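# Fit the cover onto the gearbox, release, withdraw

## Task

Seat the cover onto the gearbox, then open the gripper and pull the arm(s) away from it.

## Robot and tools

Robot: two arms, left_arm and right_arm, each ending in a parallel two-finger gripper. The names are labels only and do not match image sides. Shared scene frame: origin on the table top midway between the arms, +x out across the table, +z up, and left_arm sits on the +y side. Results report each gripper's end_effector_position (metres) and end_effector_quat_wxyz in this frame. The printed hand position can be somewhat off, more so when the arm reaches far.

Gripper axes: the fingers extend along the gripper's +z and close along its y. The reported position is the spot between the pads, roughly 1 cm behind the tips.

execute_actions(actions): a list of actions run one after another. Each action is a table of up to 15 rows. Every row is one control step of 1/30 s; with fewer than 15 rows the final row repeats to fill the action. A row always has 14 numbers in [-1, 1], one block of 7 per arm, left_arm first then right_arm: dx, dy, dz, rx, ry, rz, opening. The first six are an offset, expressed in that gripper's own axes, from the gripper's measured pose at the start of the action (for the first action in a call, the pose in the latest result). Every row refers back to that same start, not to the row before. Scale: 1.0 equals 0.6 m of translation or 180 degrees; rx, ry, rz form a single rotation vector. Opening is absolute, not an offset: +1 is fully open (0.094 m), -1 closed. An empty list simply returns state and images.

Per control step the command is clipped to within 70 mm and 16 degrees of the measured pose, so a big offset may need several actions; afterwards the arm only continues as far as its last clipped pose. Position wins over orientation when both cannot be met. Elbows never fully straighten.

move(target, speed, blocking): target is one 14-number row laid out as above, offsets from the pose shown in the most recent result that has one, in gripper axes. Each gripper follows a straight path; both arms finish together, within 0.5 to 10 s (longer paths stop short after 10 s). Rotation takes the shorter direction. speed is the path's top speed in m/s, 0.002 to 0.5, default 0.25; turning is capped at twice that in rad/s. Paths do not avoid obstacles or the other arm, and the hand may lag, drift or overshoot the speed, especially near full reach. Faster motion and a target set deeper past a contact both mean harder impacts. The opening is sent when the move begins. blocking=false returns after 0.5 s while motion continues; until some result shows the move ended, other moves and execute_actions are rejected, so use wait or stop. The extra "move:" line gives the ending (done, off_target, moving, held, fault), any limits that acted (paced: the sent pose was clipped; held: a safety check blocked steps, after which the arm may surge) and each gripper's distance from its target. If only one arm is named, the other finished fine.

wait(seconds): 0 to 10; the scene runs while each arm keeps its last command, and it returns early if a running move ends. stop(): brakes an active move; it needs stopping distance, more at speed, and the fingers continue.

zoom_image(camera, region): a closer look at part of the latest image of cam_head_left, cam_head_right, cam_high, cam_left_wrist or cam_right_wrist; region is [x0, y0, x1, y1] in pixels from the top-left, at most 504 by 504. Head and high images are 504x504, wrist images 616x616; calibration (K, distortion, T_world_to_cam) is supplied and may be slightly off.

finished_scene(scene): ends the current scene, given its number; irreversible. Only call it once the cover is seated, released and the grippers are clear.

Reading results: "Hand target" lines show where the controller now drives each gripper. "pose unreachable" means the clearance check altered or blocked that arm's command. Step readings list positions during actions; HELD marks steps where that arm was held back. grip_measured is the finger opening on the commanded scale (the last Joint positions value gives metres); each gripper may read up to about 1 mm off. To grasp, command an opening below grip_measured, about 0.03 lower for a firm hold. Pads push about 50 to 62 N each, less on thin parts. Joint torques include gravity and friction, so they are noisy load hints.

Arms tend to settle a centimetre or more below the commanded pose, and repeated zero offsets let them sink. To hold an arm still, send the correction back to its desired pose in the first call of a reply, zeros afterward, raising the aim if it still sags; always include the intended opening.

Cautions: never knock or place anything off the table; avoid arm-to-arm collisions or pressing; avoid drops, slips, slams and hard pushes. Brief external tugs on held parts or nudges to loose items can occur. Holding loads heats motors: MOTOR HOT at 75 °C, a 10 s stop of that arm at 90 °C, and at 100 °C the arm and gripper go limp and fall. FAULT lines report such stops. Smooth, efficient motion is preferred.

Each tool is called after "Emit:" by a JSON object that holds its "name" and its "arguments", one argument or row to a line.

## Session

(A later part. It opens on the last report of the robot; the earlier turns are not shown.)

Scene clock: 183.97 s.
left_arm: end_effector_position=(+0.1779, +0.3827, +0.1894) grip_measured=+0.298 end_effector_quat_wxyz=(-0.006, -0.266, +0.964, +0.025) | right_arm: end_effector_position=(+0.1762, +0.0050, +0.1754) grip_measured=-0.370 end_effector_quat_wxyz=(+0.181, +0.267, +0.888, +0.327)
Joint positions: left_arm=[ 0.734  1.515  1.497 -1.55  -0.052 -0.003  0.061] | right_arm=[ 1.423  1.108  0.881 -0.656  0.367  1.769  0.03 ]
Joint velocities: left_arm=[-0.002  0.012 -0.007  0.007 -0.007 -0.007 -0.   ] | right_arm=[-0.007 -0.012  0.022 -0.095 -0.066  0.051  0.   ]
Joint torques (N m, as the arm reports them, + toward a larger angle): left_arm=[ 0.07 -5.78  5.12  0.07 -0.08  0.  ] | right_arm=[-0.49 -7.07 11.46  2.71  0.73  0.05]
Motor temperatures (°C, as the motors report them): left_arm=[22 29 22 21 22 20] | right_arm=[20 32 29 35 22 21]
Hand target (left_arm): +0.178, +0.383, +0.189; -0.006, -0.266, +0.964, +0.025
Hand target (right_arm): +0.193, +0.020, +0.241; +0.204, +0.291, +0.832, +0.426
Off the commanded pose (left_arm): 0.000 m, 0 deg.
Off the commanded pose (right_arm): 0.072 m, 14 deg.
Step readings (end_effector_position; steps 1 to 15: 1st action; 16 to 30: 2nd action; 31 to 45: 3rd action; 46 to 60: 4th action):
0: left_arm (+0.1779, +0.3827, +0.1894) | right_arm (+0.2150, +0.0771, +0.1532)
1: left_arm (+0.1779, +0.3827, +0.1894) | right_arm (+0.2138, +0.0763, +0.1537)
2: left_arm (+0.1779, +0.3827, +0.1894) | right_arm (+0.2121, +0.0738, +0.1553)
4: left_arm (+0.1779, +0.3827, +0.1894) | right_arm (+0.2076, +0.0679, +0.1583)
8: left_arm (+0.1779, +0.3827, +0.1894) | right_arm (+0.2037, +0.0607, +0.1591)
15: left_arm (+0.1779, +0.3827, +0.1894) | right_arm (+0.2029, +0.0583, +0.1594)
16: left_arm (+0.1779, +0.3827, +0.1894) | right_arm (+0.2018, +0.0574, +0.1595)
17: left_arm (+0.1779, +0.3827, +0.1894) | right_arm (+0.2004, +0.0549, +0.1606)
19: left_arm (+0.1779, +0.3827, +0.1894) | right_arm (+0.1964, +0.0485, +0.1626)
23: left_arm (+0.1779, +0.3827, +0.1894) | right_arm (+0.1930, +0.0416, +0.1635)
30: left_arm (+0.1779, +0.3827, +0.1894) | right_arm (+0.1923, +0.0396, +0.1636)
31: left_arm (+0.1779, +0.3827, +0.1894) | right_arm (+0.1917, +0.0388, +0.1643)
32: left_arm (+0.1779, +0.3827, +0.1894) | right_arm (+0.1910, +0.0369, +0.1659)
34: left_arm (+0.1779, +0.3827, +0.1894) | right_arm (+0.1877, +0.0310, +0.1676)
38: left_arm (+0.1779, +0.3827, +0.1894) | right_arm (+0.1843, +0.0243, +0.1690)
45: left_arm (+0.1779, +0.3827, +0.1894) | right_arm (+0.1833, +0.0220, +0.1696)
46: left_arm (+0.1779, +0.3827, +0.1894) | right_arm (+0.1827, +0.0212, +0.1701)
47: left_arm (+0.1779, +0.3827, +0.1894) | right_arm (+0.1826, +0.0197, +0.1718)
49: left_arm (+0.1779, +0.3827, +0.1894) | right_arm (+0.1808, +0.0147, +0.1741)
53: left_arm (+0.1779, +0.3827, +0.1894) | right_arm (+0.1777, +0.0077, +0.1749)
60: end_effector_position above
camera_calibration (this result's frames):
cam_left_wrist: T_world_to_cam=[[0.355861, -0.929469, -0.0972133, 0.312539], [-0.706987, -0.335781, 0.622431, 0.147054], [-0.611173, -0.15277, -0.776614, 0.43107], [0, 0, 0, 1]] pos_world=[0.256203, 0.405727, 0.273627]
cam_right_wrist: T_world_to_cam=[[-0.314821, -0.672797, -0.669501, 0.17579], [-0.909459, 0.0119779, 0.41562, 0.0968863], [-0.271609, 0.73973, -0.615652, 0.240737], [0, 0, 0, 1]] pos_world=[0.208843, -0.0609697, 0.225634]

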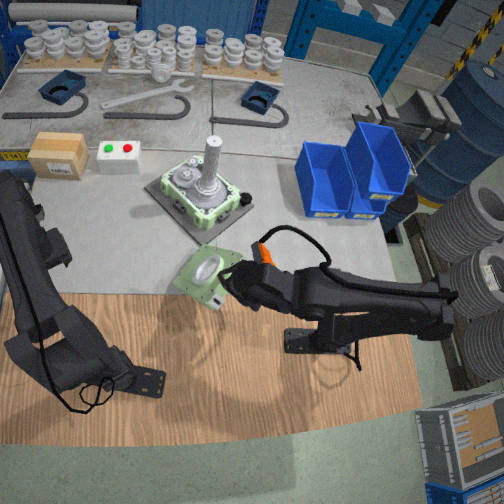

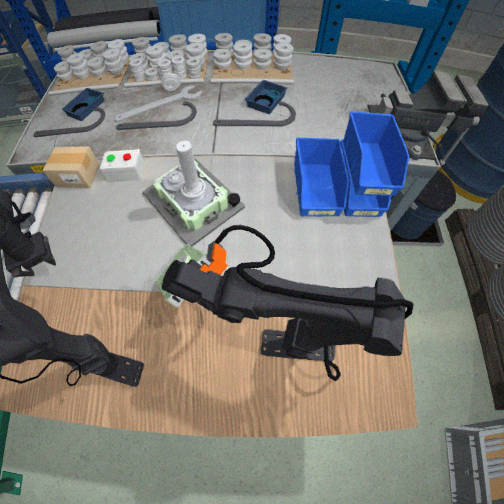

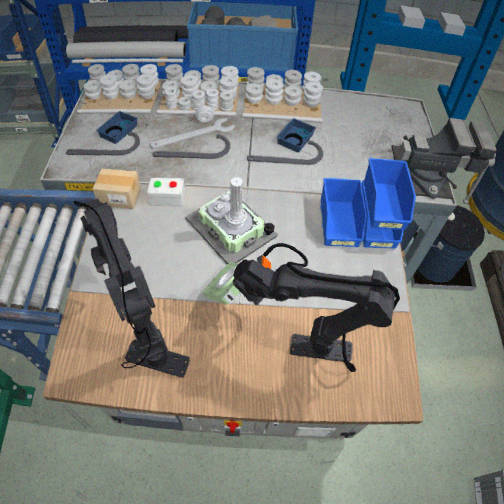

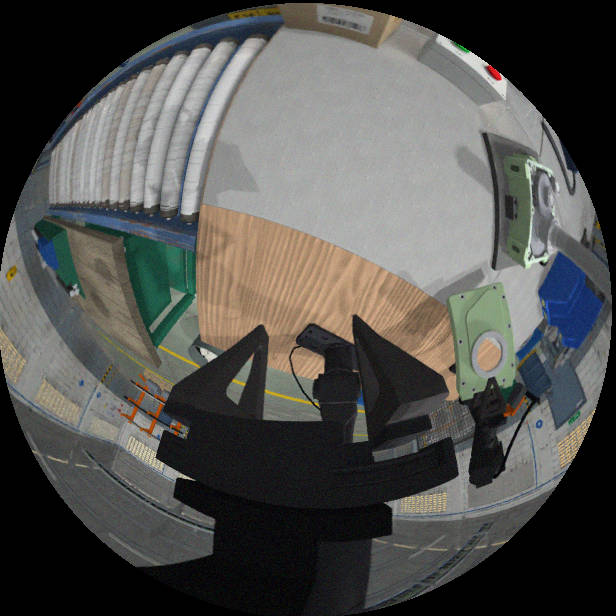

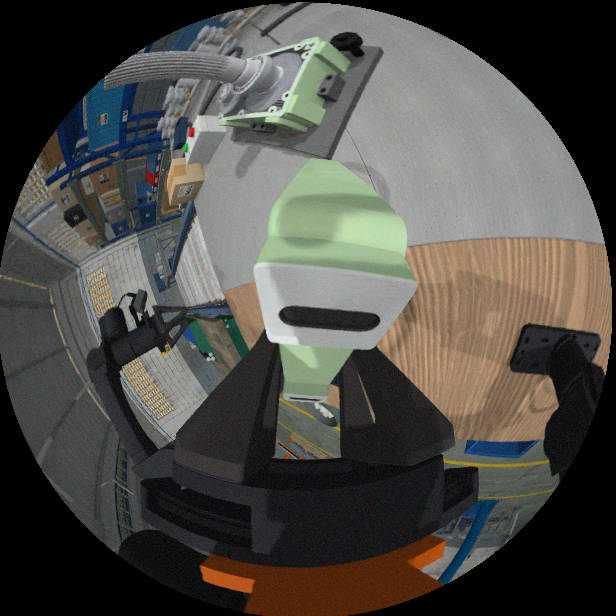

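Emit:
{"name": "execute_actions", "arguments": {
  "actions": [
    [[0,0,0,0,0,0,-1,-0.03,0.12,0.0,-0.07,0,0.02,-0.6]],
    [[0,0,0,0,0,0,-1,-0.03,0.12,0.0,-0.07,0,0.02,-0.6]],
    [[0,0,0,0,0,0,-1,-0.03,0.12,0.0,-0.07,0,0.02,-0.6]],
    [[0,0,0,0,0,0,-1,-0.03,0.12,0.0,-0.07,0,0.02,-0.6]]
  ]
}}

Scene clock: 196.47 s.
left_arm: end_effector_position=(+0.1779, +0.3827, +0.1894) grip_measured=-0.997 end_effector_quat_wxyz=(-0.006, -0.266, +0.964, +0.025) | right_arm: end_effector_position=(+0.2218, +0.0042, +0.1770) grip_measured=-0.370 end_effector_quat_wxyz=(+0.128, +0.286, +0.883, +0.350)
Joint positions: left_arm=[ 0.734  1.515  1.497 -1.55  -0.052 -0.003  0.   ] | right_arm=[ 1.139  1.139  0.892 -0.563  0.087  1.625  0.03 ]
Joint velocities: left_arm=[-0.002  0.002  0.007 -0.022  0.051 -0.007 -0.   ] | right_arm=[-0.007 -0.002 -0.002 -0.022  0.007  0.037 -0.001]
Joint torques (N m, as the arm reports them, + toward a larger angle): left_arm=[ 0.03 -5.89  5.07  0.05 -0.07 -0.02] | right_arm=[-1.56 -2.51  9.94  3.54  0.34 -0.05]
Motor temperatures (°C, as the motors report them): left_arm=[22 28 22 21 22 20] | right_arm=[20 30 30 35 22 21]
Hand target (left_arm): +0.178, +0.383, +0.189; -0.006, -0.266, +0.964, +0.025
Hand target (right_arm): +0.252, +0.026, +0.229; +0.169, +0.291, +0.834, +0.437
Off the commanded pose (left_arm): 0.000 m, 0 deg.
Off the commanded pose (right_arm): 0.069 m, 13 deg.
Step readings (end_effector_position; steps 1 to 15: 1st action; 16 to 30: 2nd action; 31 to 45: 3rd action; 46 to 60: 4th action):
0: left_arm (+0.1779, +0.3827, +0.1894) | right_arm (+0.1761, +0.0047, +0.1754)
1: left_arm (+0.1779, +0.3827, +0.1894) | right_arm (+0.1772, +0.0047, +0.1753)
2: left_arm (+0.1779, +0.3827, +0.1894) | right_arm (+0.1806, +0.0045, +0.1755)
4: left_arm (+0.1779, +0.3827, +0.1894) | right_arm (+0.1866, +0.0035, +0.1759)
8: left_arm (+0.1779, +0.3827, +0.1894) | right_arm (+0.1911, +0.0027, +0.1757)
15: left_arm (+0.1779, +0.3827, +0.1894) | right_arm (+0.1911, +0.0040, +0.1759)
16: left_arm (+0.1779, +0.3827, +0.1894) | right_arm (+0.1923, +0.0037, +0.1755)
17: left_arm (+0.1779, +0.3827, +0.1894) | right_arm (+0.1953, +0.0033, +0.1756)
19: left_arm (+0.1779, +0.3827, +0.1894) | right_arm (+0.2010, +0.0024, +0.1754)
23: left_arm (+0.1779, +0.3827, +0.1894) | right_arm (+0.2037, +0.0036, +0.1751)
30: left_arm (+0.1779, +0.3827, +0.1894) | right_arm (+0.2040, +0.0043, +0.1752)
31: left_arm (+0.1779, +0.3827, +0.1894) | right_arm (+0.2051, +0.0040, +0.1750)
32: left_arm (+0.1779, +0.3827, +0.1894) | right_arm (+0.2078, +0.0035, +0.1746)
34: left_arm (+0.1779, +0.3827, +0.1894) | right_arm (+0.2138, +0.0023, +0.1741)
38: left_arm (+0.1779, +0.3827, +0.1894) | right_arm (+0.2159, +0.0037, +0.1739)
45: left_arm (+0.1779, +0.3827, +0.1894) | right_arm (+0.2163, +0.0045, +0.1738)
46: left_arm (+0.1779, +0.3827, +0.1894) | right_arm (+0.2172, +0.0043, +0.1735)
47: left_arm (+0.1779, +0.3827, +0.1894) | right_arm (+0.2187, +0.0044, +0.1744)
49: left_arm (+0.1779, +0.3827, +0.1894) | right_arm (+0.2215, +0.0040, +0.1766)
53: left_arm (+0.1779, +0.3827, +0.1894) | right_arm (+0.2218, +0.0042, +0.1771)
60: end_effector_position above
camera_calibration (this result's frames):
cam_left_wrist: T_world_to_cam=[[0.355861, -0.929469, -0.0972133, 0.312539], [-0.706987, -0.335781, 0.622431, 0.147054], [-0.611173, -0.15277, -0.776614, 0.43107], [0, 0, 0, 1]] pos_world=[0.256203, 0.405727, 0.273627]
cam_right_wrist: T_world_to_cam=[[-0.373292, -0.620035, -0.69008, 0.207067], [-0.867446, -0.0304521, 0.496598, 0.114185], [-0.328922, 0.783983, -0.52648, 0.25142], [0, 0, 0, 1]] pos_world=[0.259043, -0.0652432, 0.218556]

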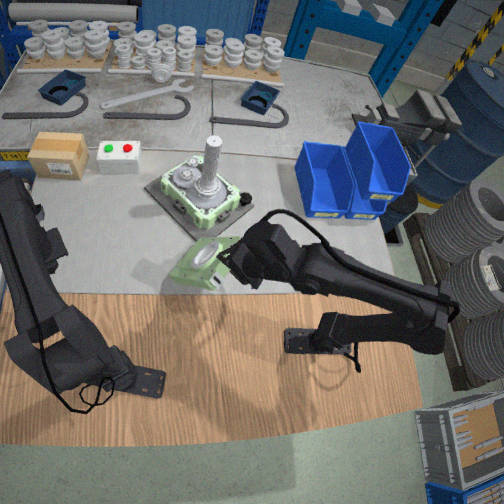

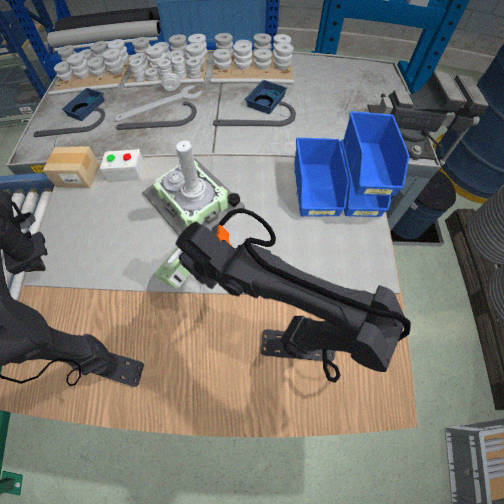

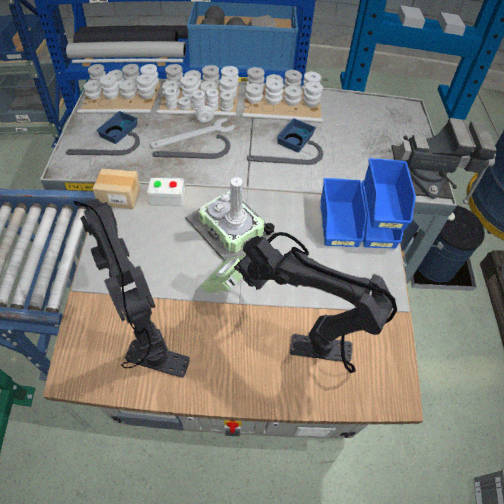

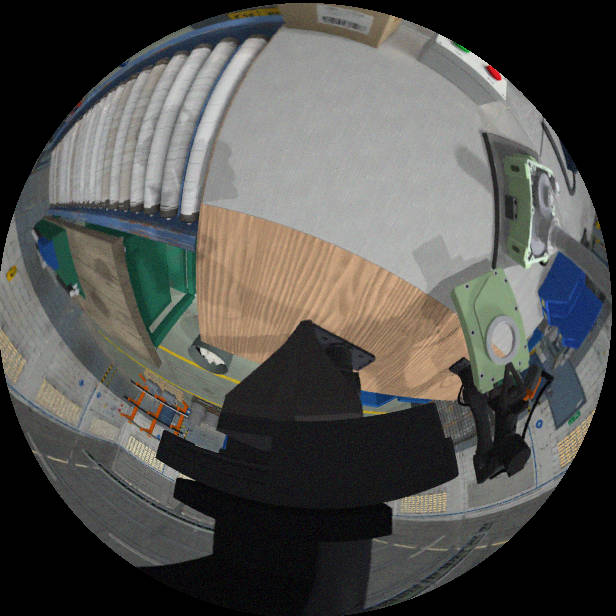

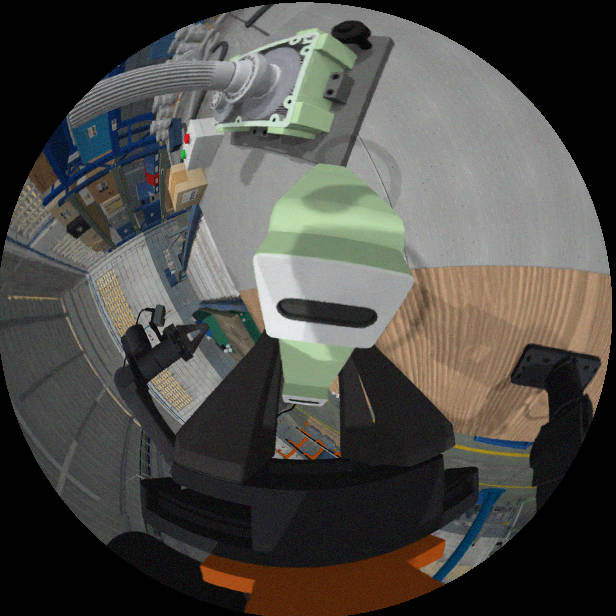

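Emit:
{"name": "move", "arguments": {
  "target": [0,0,0,0,0,0,-1,0.08,0.03,0.22,-0.17,0,0,-0.6],
  "speed": 0.06
}}

Scene clock: 236.60 s.
left_arm: end_effector_position=(+0.1779, +0.3827, +0.1894) grip_measured=-0.997 end_effector_quat_wxyz=(-0.006, -0.266, +0.964, +0.025) | right_arm: end_effector_position=(+0.2571, +0.1160, +0.1520) grip_measured=-0.451 end_effector_quat_wxyz=(+0.218, +0.248, +0.694, +0.640)
Joint positions: left_arm=[ 0.734  1.515  1.497 -1.55  -0.052 -0.003  0.   ] | right_arm=[1.268 1.715 0.517 1.109 0.263 1.608 0.026]
Joint velocities: left_arm=[ 0.002 -0.002 -0.027 -0.037  0.007  0.007 -0.   ] | right_arm=[-0.012  0.007  0.022  0.037 -0.066 -0.007  0.   ]
Joint torques (N m, as the arm reports them, + toward a larger angle): left_arm=[ 0.08 -5.77  5.12  0.07 -0.1  -0.01] | right_arm=[ 0.84 -2.97  2.15  0.67 -0.15  0.07]
Motor temperatures (°C, as the motors report them): left_arm=[22 27 22 21 22 20] | right_arm=[20 27 29 41 21 21]
Hand target (left_arm): +0.178, +0.383, +0.189; -0.006, -0.266, +0.964, +0.025
Hand target (right_arm): +0.244, +0.109, +0.095; +0.201, +0.243, +0.758, +0.571
Off the commanded pose (left_arm): 0.000 m, 0 deg.
Off the commanded pose (right_arm): 0.060 m, 11 deg.
move: off_target (right_arm)
camera_calibration (this result's frames):
cam_left_wrist: T_world_to_cam=[[0.355861, -0.929469, -0.0972133, 0.312539], [-0.706987, -0.335781, 0.622431, 0.147054], [-0.611173, -0.15277, -0.776614, 0.43107], [0, 0, 0, 1]] pos_world=[0.256203, 0.405727, 0.273627]
cam_right_wrist: T_world_to_cam=[[-0.0244531, -0.0890733, -0.995725, 0.1675], [-0.985166, -0.167079, 0.0391399, 0.276355], [-0.169851, 0.981912, -0.0836664, 0.0310898], [0, 0, 0, 1]] pos_world=[0.281633, 0.0305654, 0.158569]

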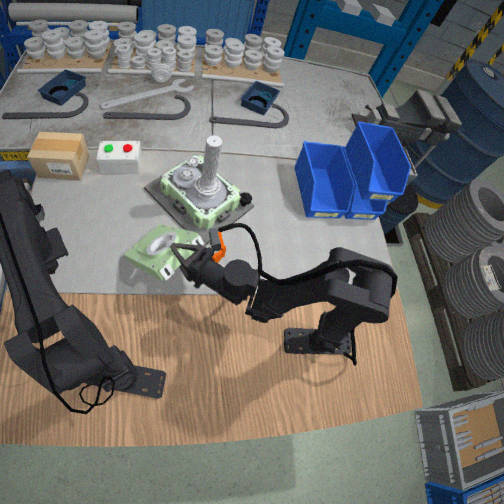

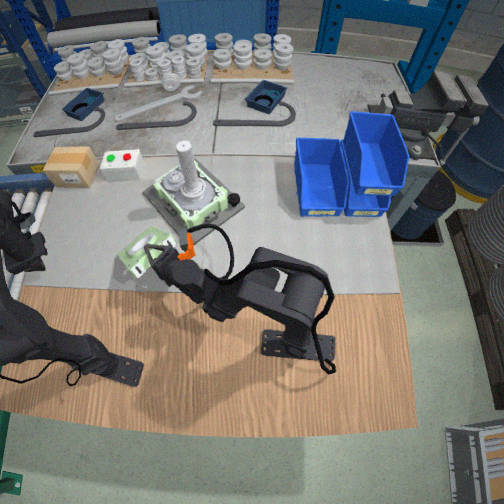

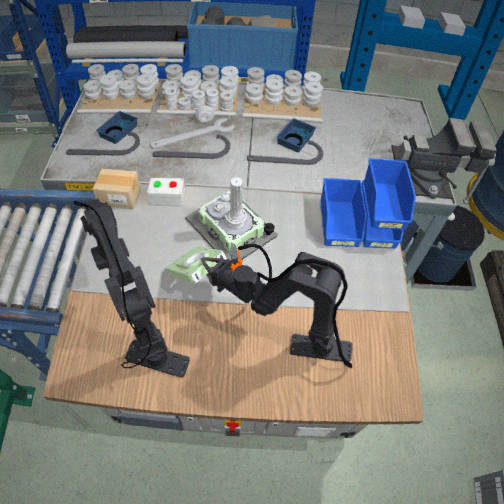

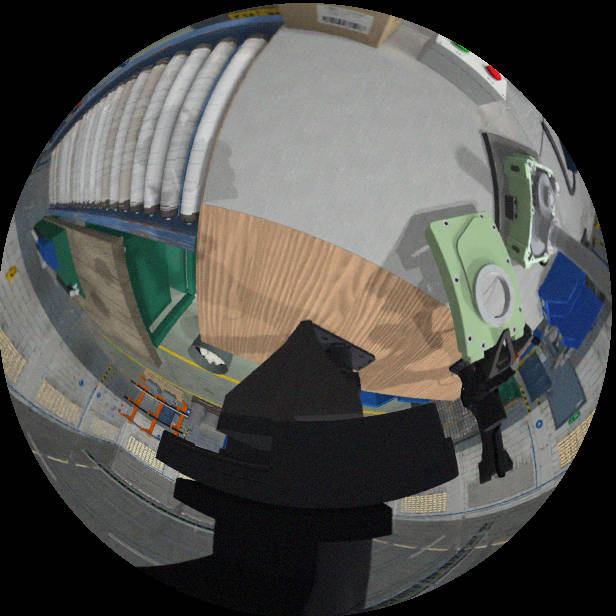

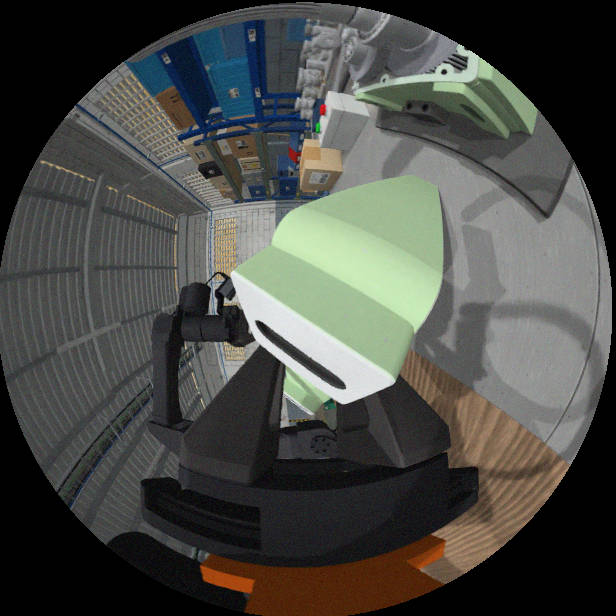

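Emit:
{"name": "move", "arguments": {
  "target": [0,0,0,0,0,0,-1,0,-0.13,-0.1,0.08,0,0,-0.1],
  "speed": 0.05
}}

Scene clock: 241.67 s.
left_arm: end_effector_position=(+0.1779, +0.3827, +0.1894) grip_measured=-0.997 end_effector_quat_wxyz=(-0.006, -0.266, +0.964, +0.025) | right_arm: end_effector_position=(+0.2183, +0.0704, +0.0799) grip_measured=-0.100 end_effector_quat_wxyz=(+0.180, +0.273, +0.767, +0.552)
Joint positions: left_arm=[ 0.734  1.515  1.497 -1.55  -0.052 -0.003  0.   ] | right_arm=[1.325 1.63  0.327 0.957 0.29  1.7   0.042]
Joint velocities: left_arm=[ 0.002 -0.012 -0.017  0.066  0.007  0.022 -0.001] | right_arm=[-0.002 -0.022 -0.022  0.022 -0.11   0.022 -0.001]
Joint torques (N m, as the arm reports them, + toward a larger angle): left_arm=[ 0.04 -5.83  5.08  0.06 -0.08 -0.02] | right_arm=[ 0.96 -7.55  2.67  1.77  0.24  0.03]
Motor temperatures (°C, as the motors report them): left_arm=[22 27 23 21 22 20] | right_arm=[20 27 28 39 21 21]
Hand target (left_arm): +0.178, +0.383, +0.189; -0.006, -0.266, +0.964, +0.025
Hand target (right_arm): +0.214, +0.065, +0.080; +0.184, +0.273, +0.769, +0.549
Off the commanded pose (left_arm): 0.000 m, 0 deg.
Off the commanded pose (right_arm): 0.007 m, 1 deg.
move: done
camera_calibration (this result's frames):
cam_left_wrist: T_world_to_cam=[[0.355861, -0.929469, -0.0972133, 0.312539], [-0.706987, -0.335781, 0.622431, 0.147054], [-0.611173, -0.15277, -0.776614, 0.43107], [0, 0, 0, 1]] pos_world=[0.256203, 0.405727, 0.273627]
cam_right_wrist: T_world_to_cam=[[-0.178778, -0.271517, -0.945683, 0.133253], [-0.961898, -0.153851, 0.226015, 0.212365], [-0.206861, 0.950057, -0.233666, 0.0854778], [0, 0, 0, 1]] pos_world=[0.245778, -0.0123558, 0.0979911]

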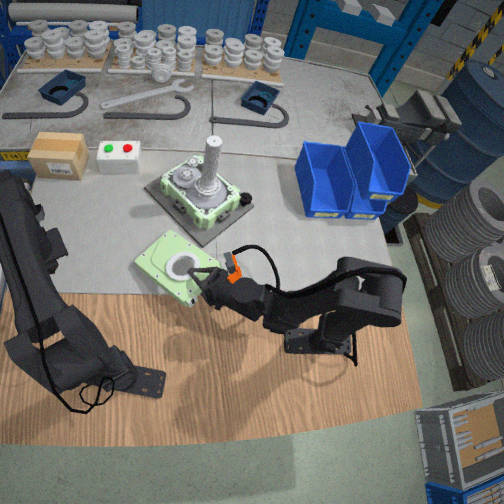

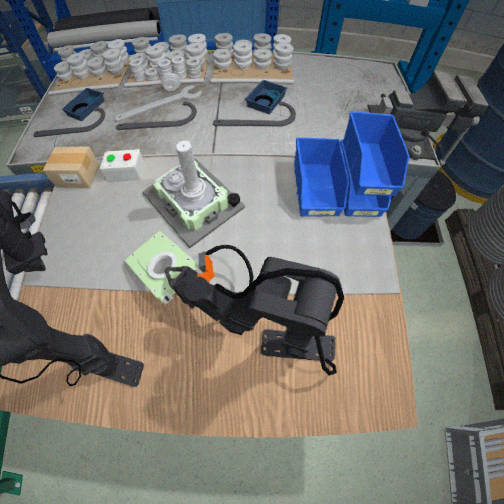

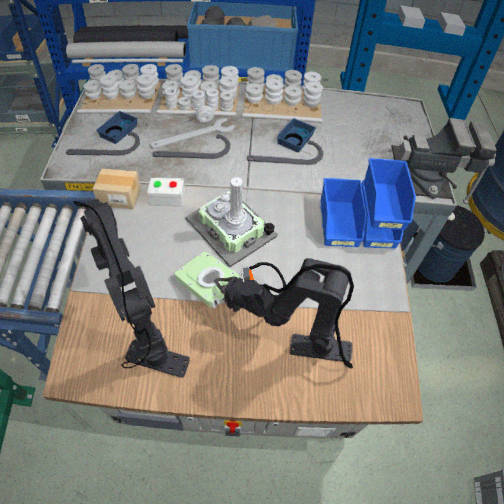

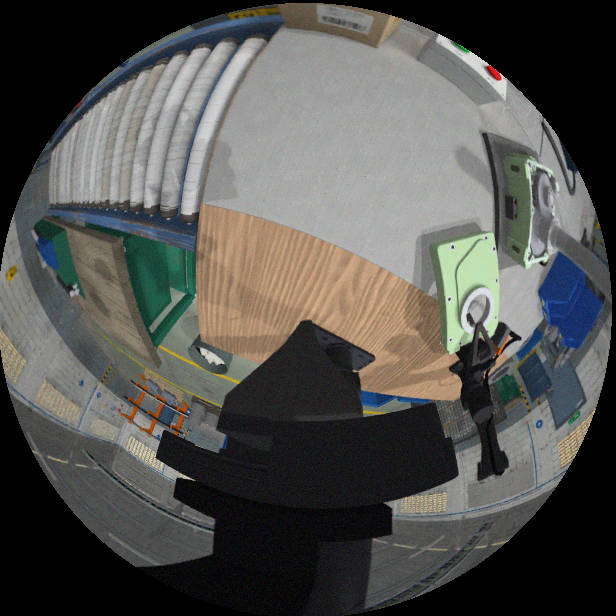

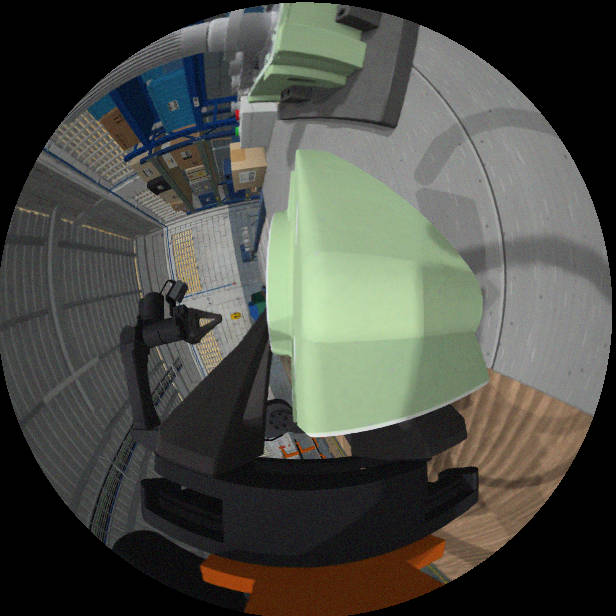

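Open wide and withdraw low.

Emit:
{"name": "move", "arguments": {
  "target": [0,0,0,0,0,0,-1,0,-0.05,-0.06,0.04,0,0,0.7],
  "speed": 0.04
}}

Emit:
{"name": "move", "arguments": {
  "target": [0,0,0,0,0,0,-1,0,-0.03,-0.07,0,0,0,0.7],
  "speed": 0.04
}}

Scene clock: 245.90 s.
left_arm: end_effector_position=(+0.1779, +0.3827, +0.1894) grip_measured=-0.997 end_effector_quat_wxyz=(-0.006, -0.266, +0.964, +0.025) | right_arm: end_effector_position=(+0.1894, +0.0349, +0.0490) grip_measured=+0.698 end_effector_quat_wxyz=(+0.152, +0.283, +0.815, +0.482)
Joint positions: left_arm=[ 0.734  1.515  1.497 -1.55  -0.052 -0.003  0.   ] | right_arm=[1.369 1.463 0.245 0.683 0.29  1.767 0.08 ]
Joint velocities: left_arm=[ 0.002 -0.002  0.007  0.051  0.007 -0.051 -0.   ] | right_arm=[ 0.002  0.002  0.002 -0.007 -0.022 -0.007  0.001]
Joint torques (N m, as the arm reports them, + toward a larger angle): left_arm=[ 0.06 -5.78  5.11  0.07 -0.09  0.02] | right_arm=[ 0.9  -6.92  3.86  2.17  0.36 -0.02]
Motor temperatures (°C, as the motors report them): left_arm=[22 27 23 21 22 20] | right_arm=[20 28 27 39 21 21]
Hand target (left_arm): +0.178, +0.383, +0.189; -0.006, -0.266, +0.964, +0.025
Hand target (right_arm): +0.191, +0.037, +0.063; +0.161, +0.284, +0.800, +0.503
Off the commanded pose (left_arm): 0.000 m, 0 deg.
Off the commanded pose (right_arm): 0.014 m, 3 deg.
move: off_target (right_arm)
camera_calibration (this result's frames):
cam_left_wrist: T_world_to_cam=[[0.355861, -0.929469, -0.0972133, 0.312539], [-0.706987, -0.335781, 0.622431, 0.147054], [-0.611173, -0.15277, -0.776614, 0.43107], [0, 0, 0, 1]] pos_world=[0.256203, 0.405727, 0.273627]
cam_right_wrist: T_world_to_cam=[[-0.273539, -0.404408, -0.872714, 0.108149], [-0.927726, -0.128644, 0.350394, 0.172661], [-0.253972, 0.905486, -0.339991, 0.121722], [0, 0, 0, 1]] pos_world=[0.220679, -0.0442696, 0.0752685]

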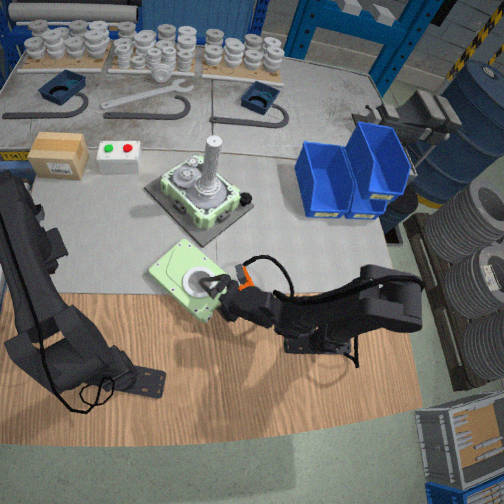

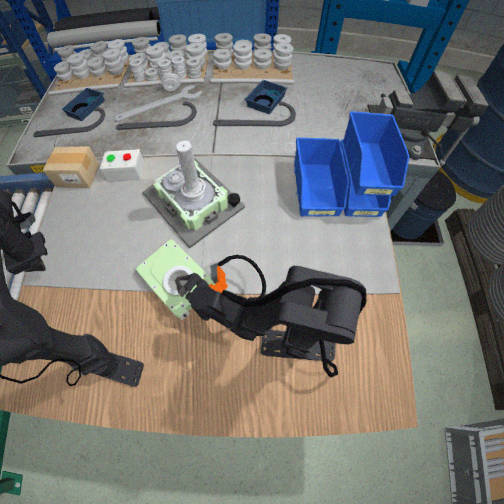

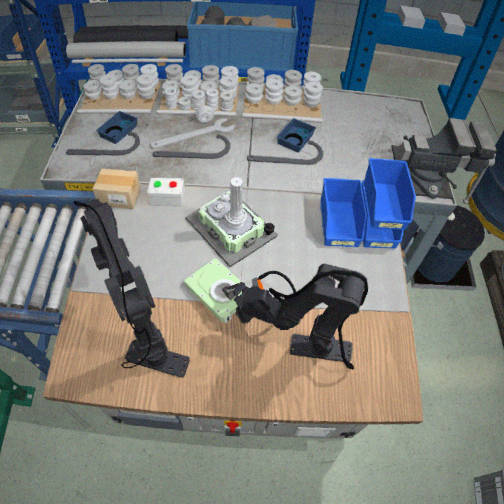

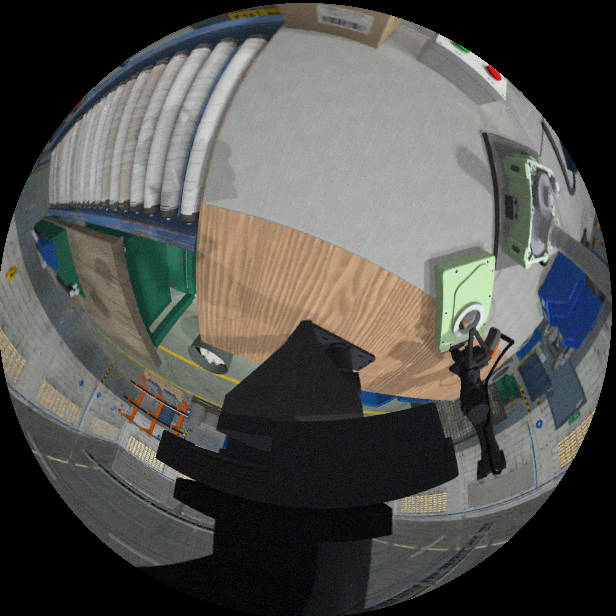

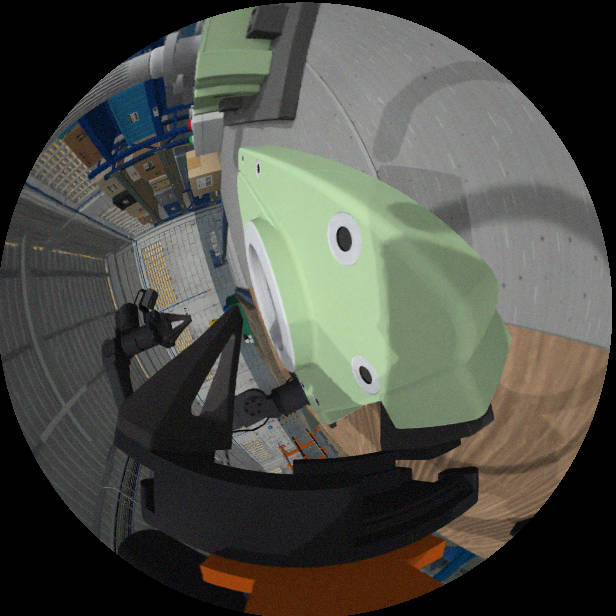

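Scene clock: 247.53 s.
left_arm: end_effector_position=(+0.1779, +0.3827, +0.1894) grip_measured=-0.997 end_effector_quat_wxyz=(-0.006, -0.266, +0.964, +0.025) | right_arm: end_effector_position=(+0.1646, +0.0066, +0.0605) grip_measured=+0.698 end_effector_quat_wxyz=(+0.148, +0.284, +0.809, +0.493)
Joint positions: left_arm=[ 0.734  1.515  1.497 -1.55  -0.052 -0.003  0.   ] | right_arm=[1.458 1.203 0.138 0.538 0.36  1.819 0.08 ]
Joint velocities: left_arm=[ 0.007  0.002 -0.012  0.037  0.022  0.037 -0.001] | right_arm=[ 0.012 -0.027 -0.002 -0.007 -0.066  0.022  0.   ]
Joint torques (N m, as the arm reports them, + toward a larger angle): left_arm=[ 0.06 -5.71  5.09  0.08 -0.06 -0.02] | right_arm=[ 0.82 -4.06  3.65  1.54  0.27  0.06]
Motor temperatures (°C, as the motors report them): left_arm=[22 27 23 21 22 20] | right_arm=[20 28 27 38 21 21]
Hand target (left_arm): +0.178, +0.383, +0.189; -0.006, -0.266, +0.964, +0.025
Hand target (right_arm): +0.162, -0.001, +0.054; +0.152, +0.283, +0.815, +0.483
Off the commanded pose (left_arm): 0.000 m, 0 deg.
Off the commanded pose (right_arm): 0.011 m, 1 deg.
move: off_target (right_arm)
camera_calibration (this result's frames):
cam_left_wrist: T_world_to_cam=[[0.355861, -0.929469, -0.0972133, 0.312539], [-0.706987, -0.335781, 0.622431, 0.147054], [-0.611173, -0.15277, -0.776614, 0.43107], [0, 0, 0, 1]] pos_world=[0.256203, 0.405727, 0.273627]
cam_right_wrist: T_world_to_cam=[[-0.272823, -0.382526, -0.882746, 0.100343], [-0.927189, -0.140266, 0.347341, 0.142138], [-0.256686, 0.913236, -0.316406, 0.143936], [0, 0, 0, 1]] pos_world=[0.196111, -0.0731265, 0.0847496]

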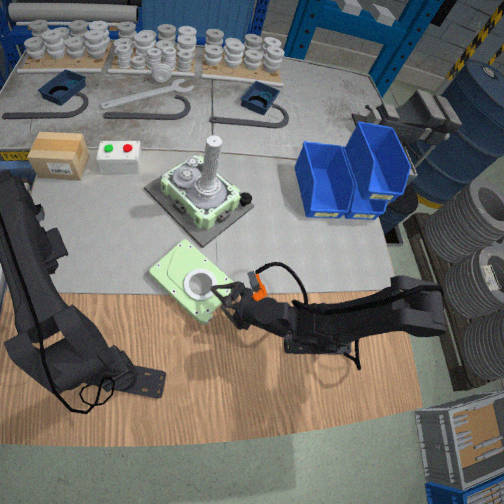

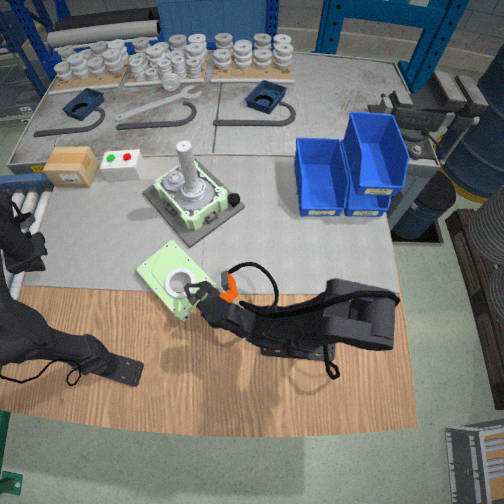

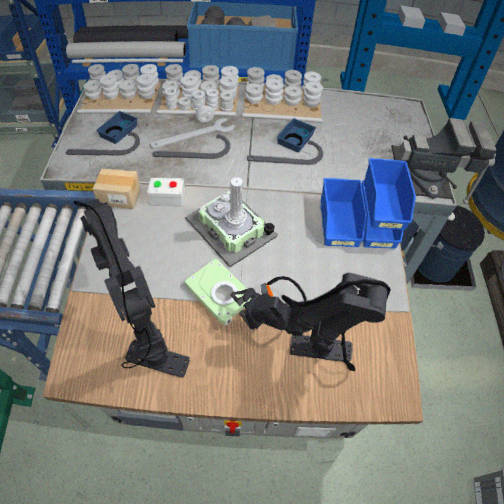

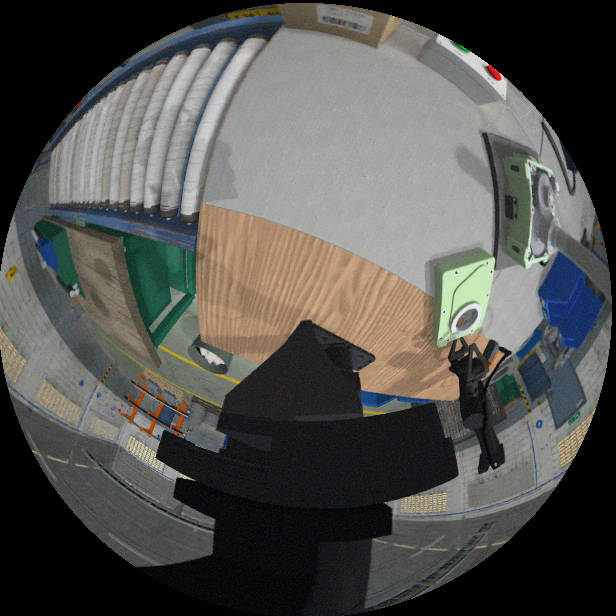

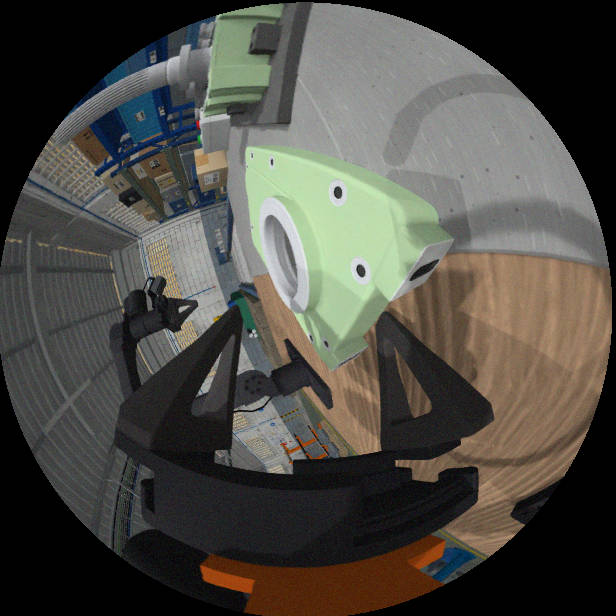

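Emit:
{"name": "move", "arguments": {
  "target": [0,0,0,0,0,0,-1,0,0.17,0,0.15,0,0,0.4]
}}

Emit:
{"name": "move", "arguments": {
  "target": [0,0,0,0,0,0,-1,0,0,0,0,0,-0.5,0.4],
  "speed": 0.5
}}

Scene clock: 251.70 s.
left_arm: end_effector_position=(+0.1779, +0.3827, +0.1894) grip_measured=-0.997 end_effector_quat_wxyz=(-0.006, -0.266, +0.964, +0.025) | right_arm: end_effector_position=(+0.1947, +0.0439, +0.1469) grip_measured=+0.403 end_effector_quat_wxyz=(+0.077, +0.308, +0.900, +0.298)
Joint positions: left_arm=[ 0.734  1.515  1.497 -1.55  -0.052 -0.003  0.   ] | right_arm=[ 1.27   1.339  0.992 -0.605  0.103  1.791  0.066]
Joint velocities: left_arm=[ 0.012  0.007 -0.002 -0.007 -0.037  0.051 -0.   ] | right_arm=[ 0.002 -0.012  0.007  0.022 -0.037 -0.022  0.   ]
Joint torques (N m, as the arm reports them, + toward a larger angle): left_arm=[ 0.05 -5.83  5.18  0.06 -0.09  0.  ] | right_arm=[-0.84 -3.72  8.04  1.09  0.06 -0.03]
Motor temperatures (°C, as the motors report them): left_arm=[22 27 23 21 22 20] | right_arm=[20 28 27 38 21 21]
Hand target (left_arm): +0.178, +0.383, +0.189; -0.006, -0.266, +0.964, +0.025
Hand target (right_arm): +0.198, +0.043, +0.149; +0.077, +0.309, +0.902, +0.292
Off the commanded pose (left_arm): 0.000 m, 0 deg.
Off the commanded pose (right_arm): 0.004 m, 1 deg.
move: done
camera_calibration (this result's frames):
cam_left_wrist: T_world_to_cam=[[0.355861, -0.929469, -0.0972133, 0.312539], [-0.706987, -0.335781, 0.622431, 0.147054], [-0.611173, -0.15277, -0.776614, 0.43107], [0, 0, 0, 1]] pos_world=[0.256203, 0.405727, 0.273627]
cam_right_wrist: T_world_to_cam=[[-0.467152, -0.661601, -0.586561, 0.205692], [-0.789591, 0.0136248, 0.613482, 0.0725818], [-0.397888, 0.749733, -0.528759, 0.210792], [0, 0, 0, 1]] pos_world=[0.237271, -0.0229402, 0.187581]

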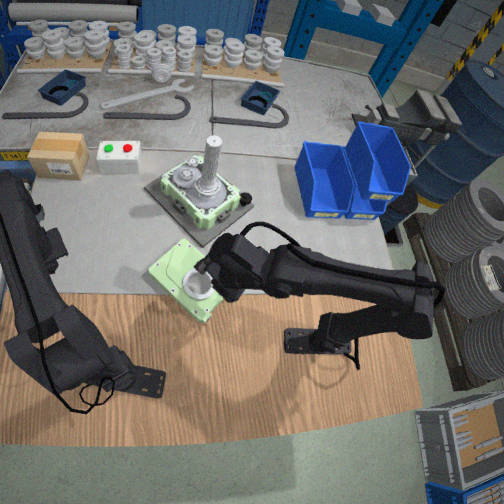

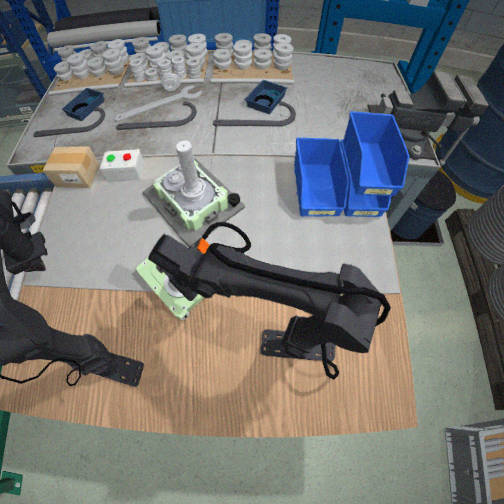

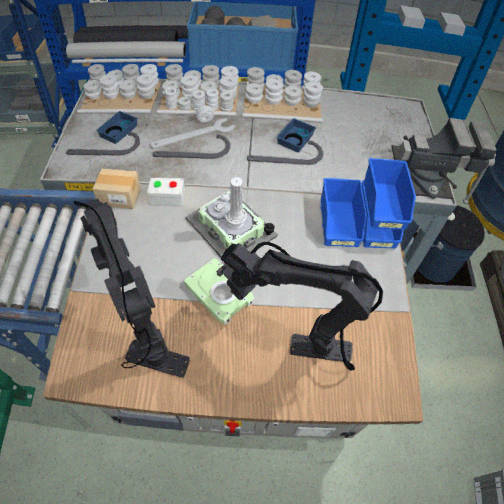

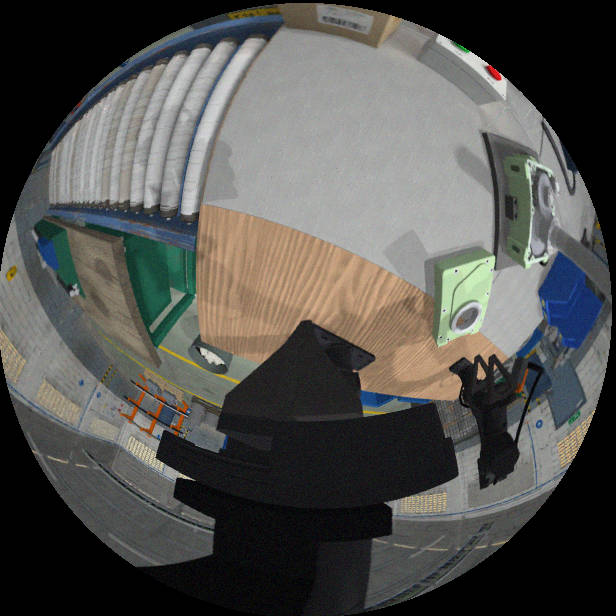

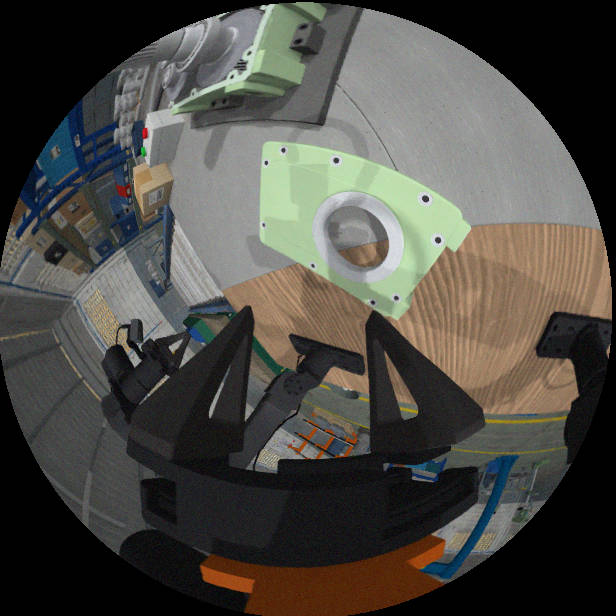

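Scene clock: 254.03 s.
left_arm: end_effector_position=(+0.1779, +0.3827, +0.1894) grip_measured=-0.997 end_effector_quat_wxyz=(-0.006, -0.266, +0.964, +0.025) | right_arm: end_effector_position=(+0.1947, +0.0439, +0.1469) grip_measured=+0.403 end_effector_quat_wxyz=(+0.264, -0.415, +0.856, +0.158)
Joint positions: left_arm=[ 0.734  1.515  1.497 -1.55  -0.052 -0.003  0.   ] | right_arm=[ 1.27   1.339  0.992 -0.605  0.103  0.23   0.066]
Joint velocities: left_arm=[-0.007  0.002 -0.007  0.022  0.037  0.022  0.001] | right_arm=[-0.002  0.002  0.007  0.022  0.007 -0.007  0.001]
Joint torques (N m, as the arm reports them, + toward a larger angle): left_arm=[-0.02 -5.78  5.1   0.05 -0.08 -0.01] | right_arm=[-0.01 -4.76  6.12  1.37  0.05 -0.06]
Motor temperatures (°C, as the motors report them): left_arm=[22 27 23 21 22 20] | right_arm=[20 28 27 37 21 21]
Hand target (left_arm): +0.178, +0.383, +0.189; -0.006, -0.266, +0.964, +0.025
Hand target (right_arm): +0.195, +0.044, +0.147; +0.265, -0.419, +0.854, +0.157
Off the commanded pose (left_arm): 0.000 m, 0 deg.
Off the commanded pose (right_arm): 0.000 m, 1 deg.
move: done
camera_calibration (this result's frames):
cam_left_wrist: T_world_to_cam=[[0.355861, -0.929469, -0.0972133, 0.312539], [-0.706987, -0.335781, 0.622431, 0.147054], [-0.611173, -0.15277, -0.776614, 0.43107], [0, 0, 0, 1]] pos_world=[0.256203, 0.405727, 0.273627]
cam_right_wrist: T_world_to_cam=[[0.81919, -0.5731, -0.0219945, -0.131603], [-0.556317, -0.803354, 0.212447, 0.121913], [-0.139423, -0.161798, -0.976925, 0.266289], [0, 0, 0, 1]] pos_world=[0.212757, 0.0656027, 0.23135]

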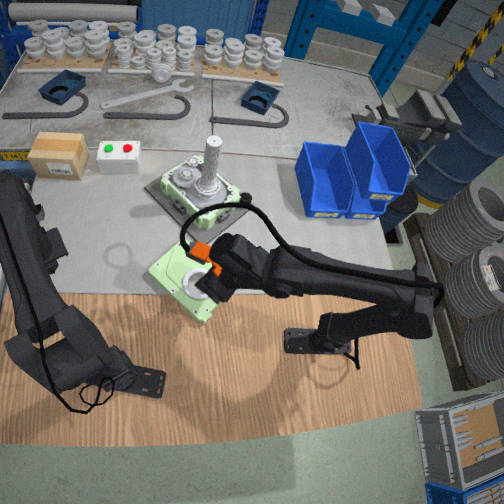

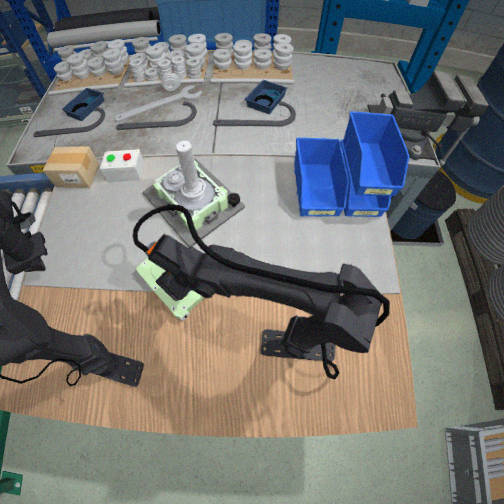

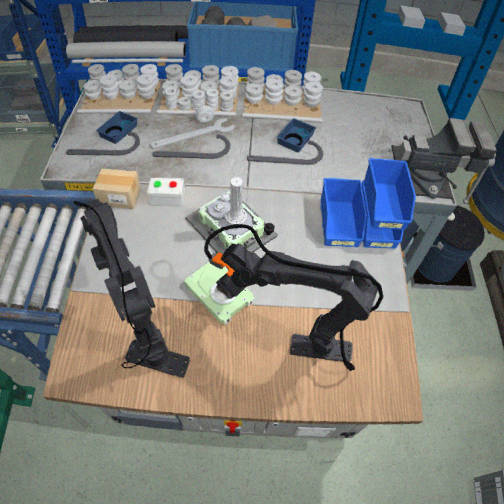

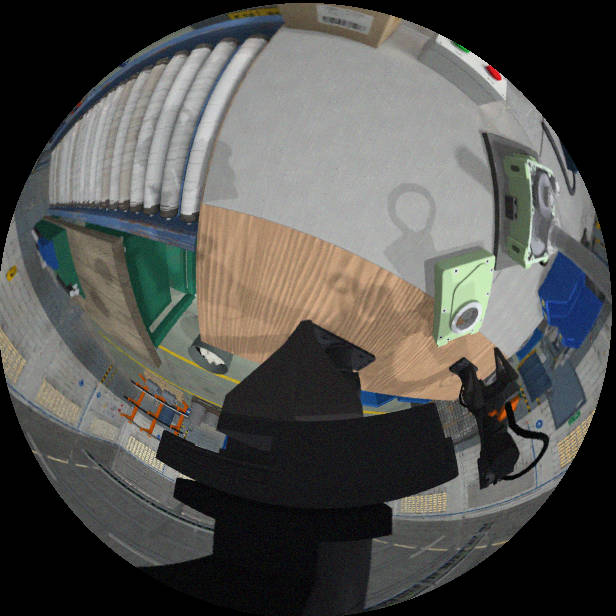

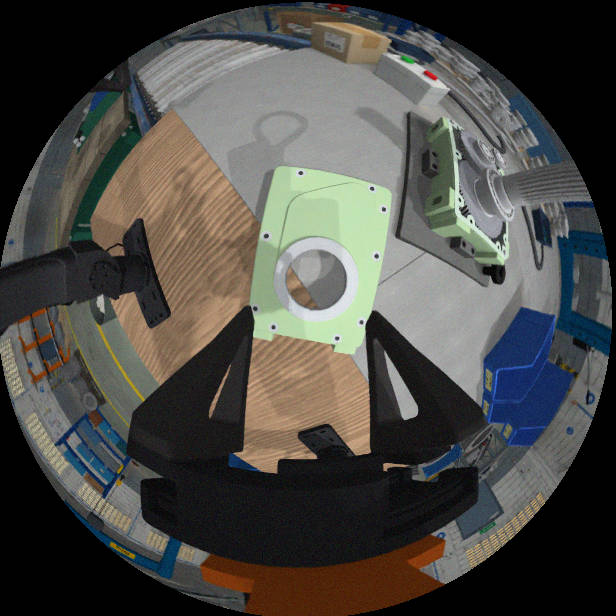

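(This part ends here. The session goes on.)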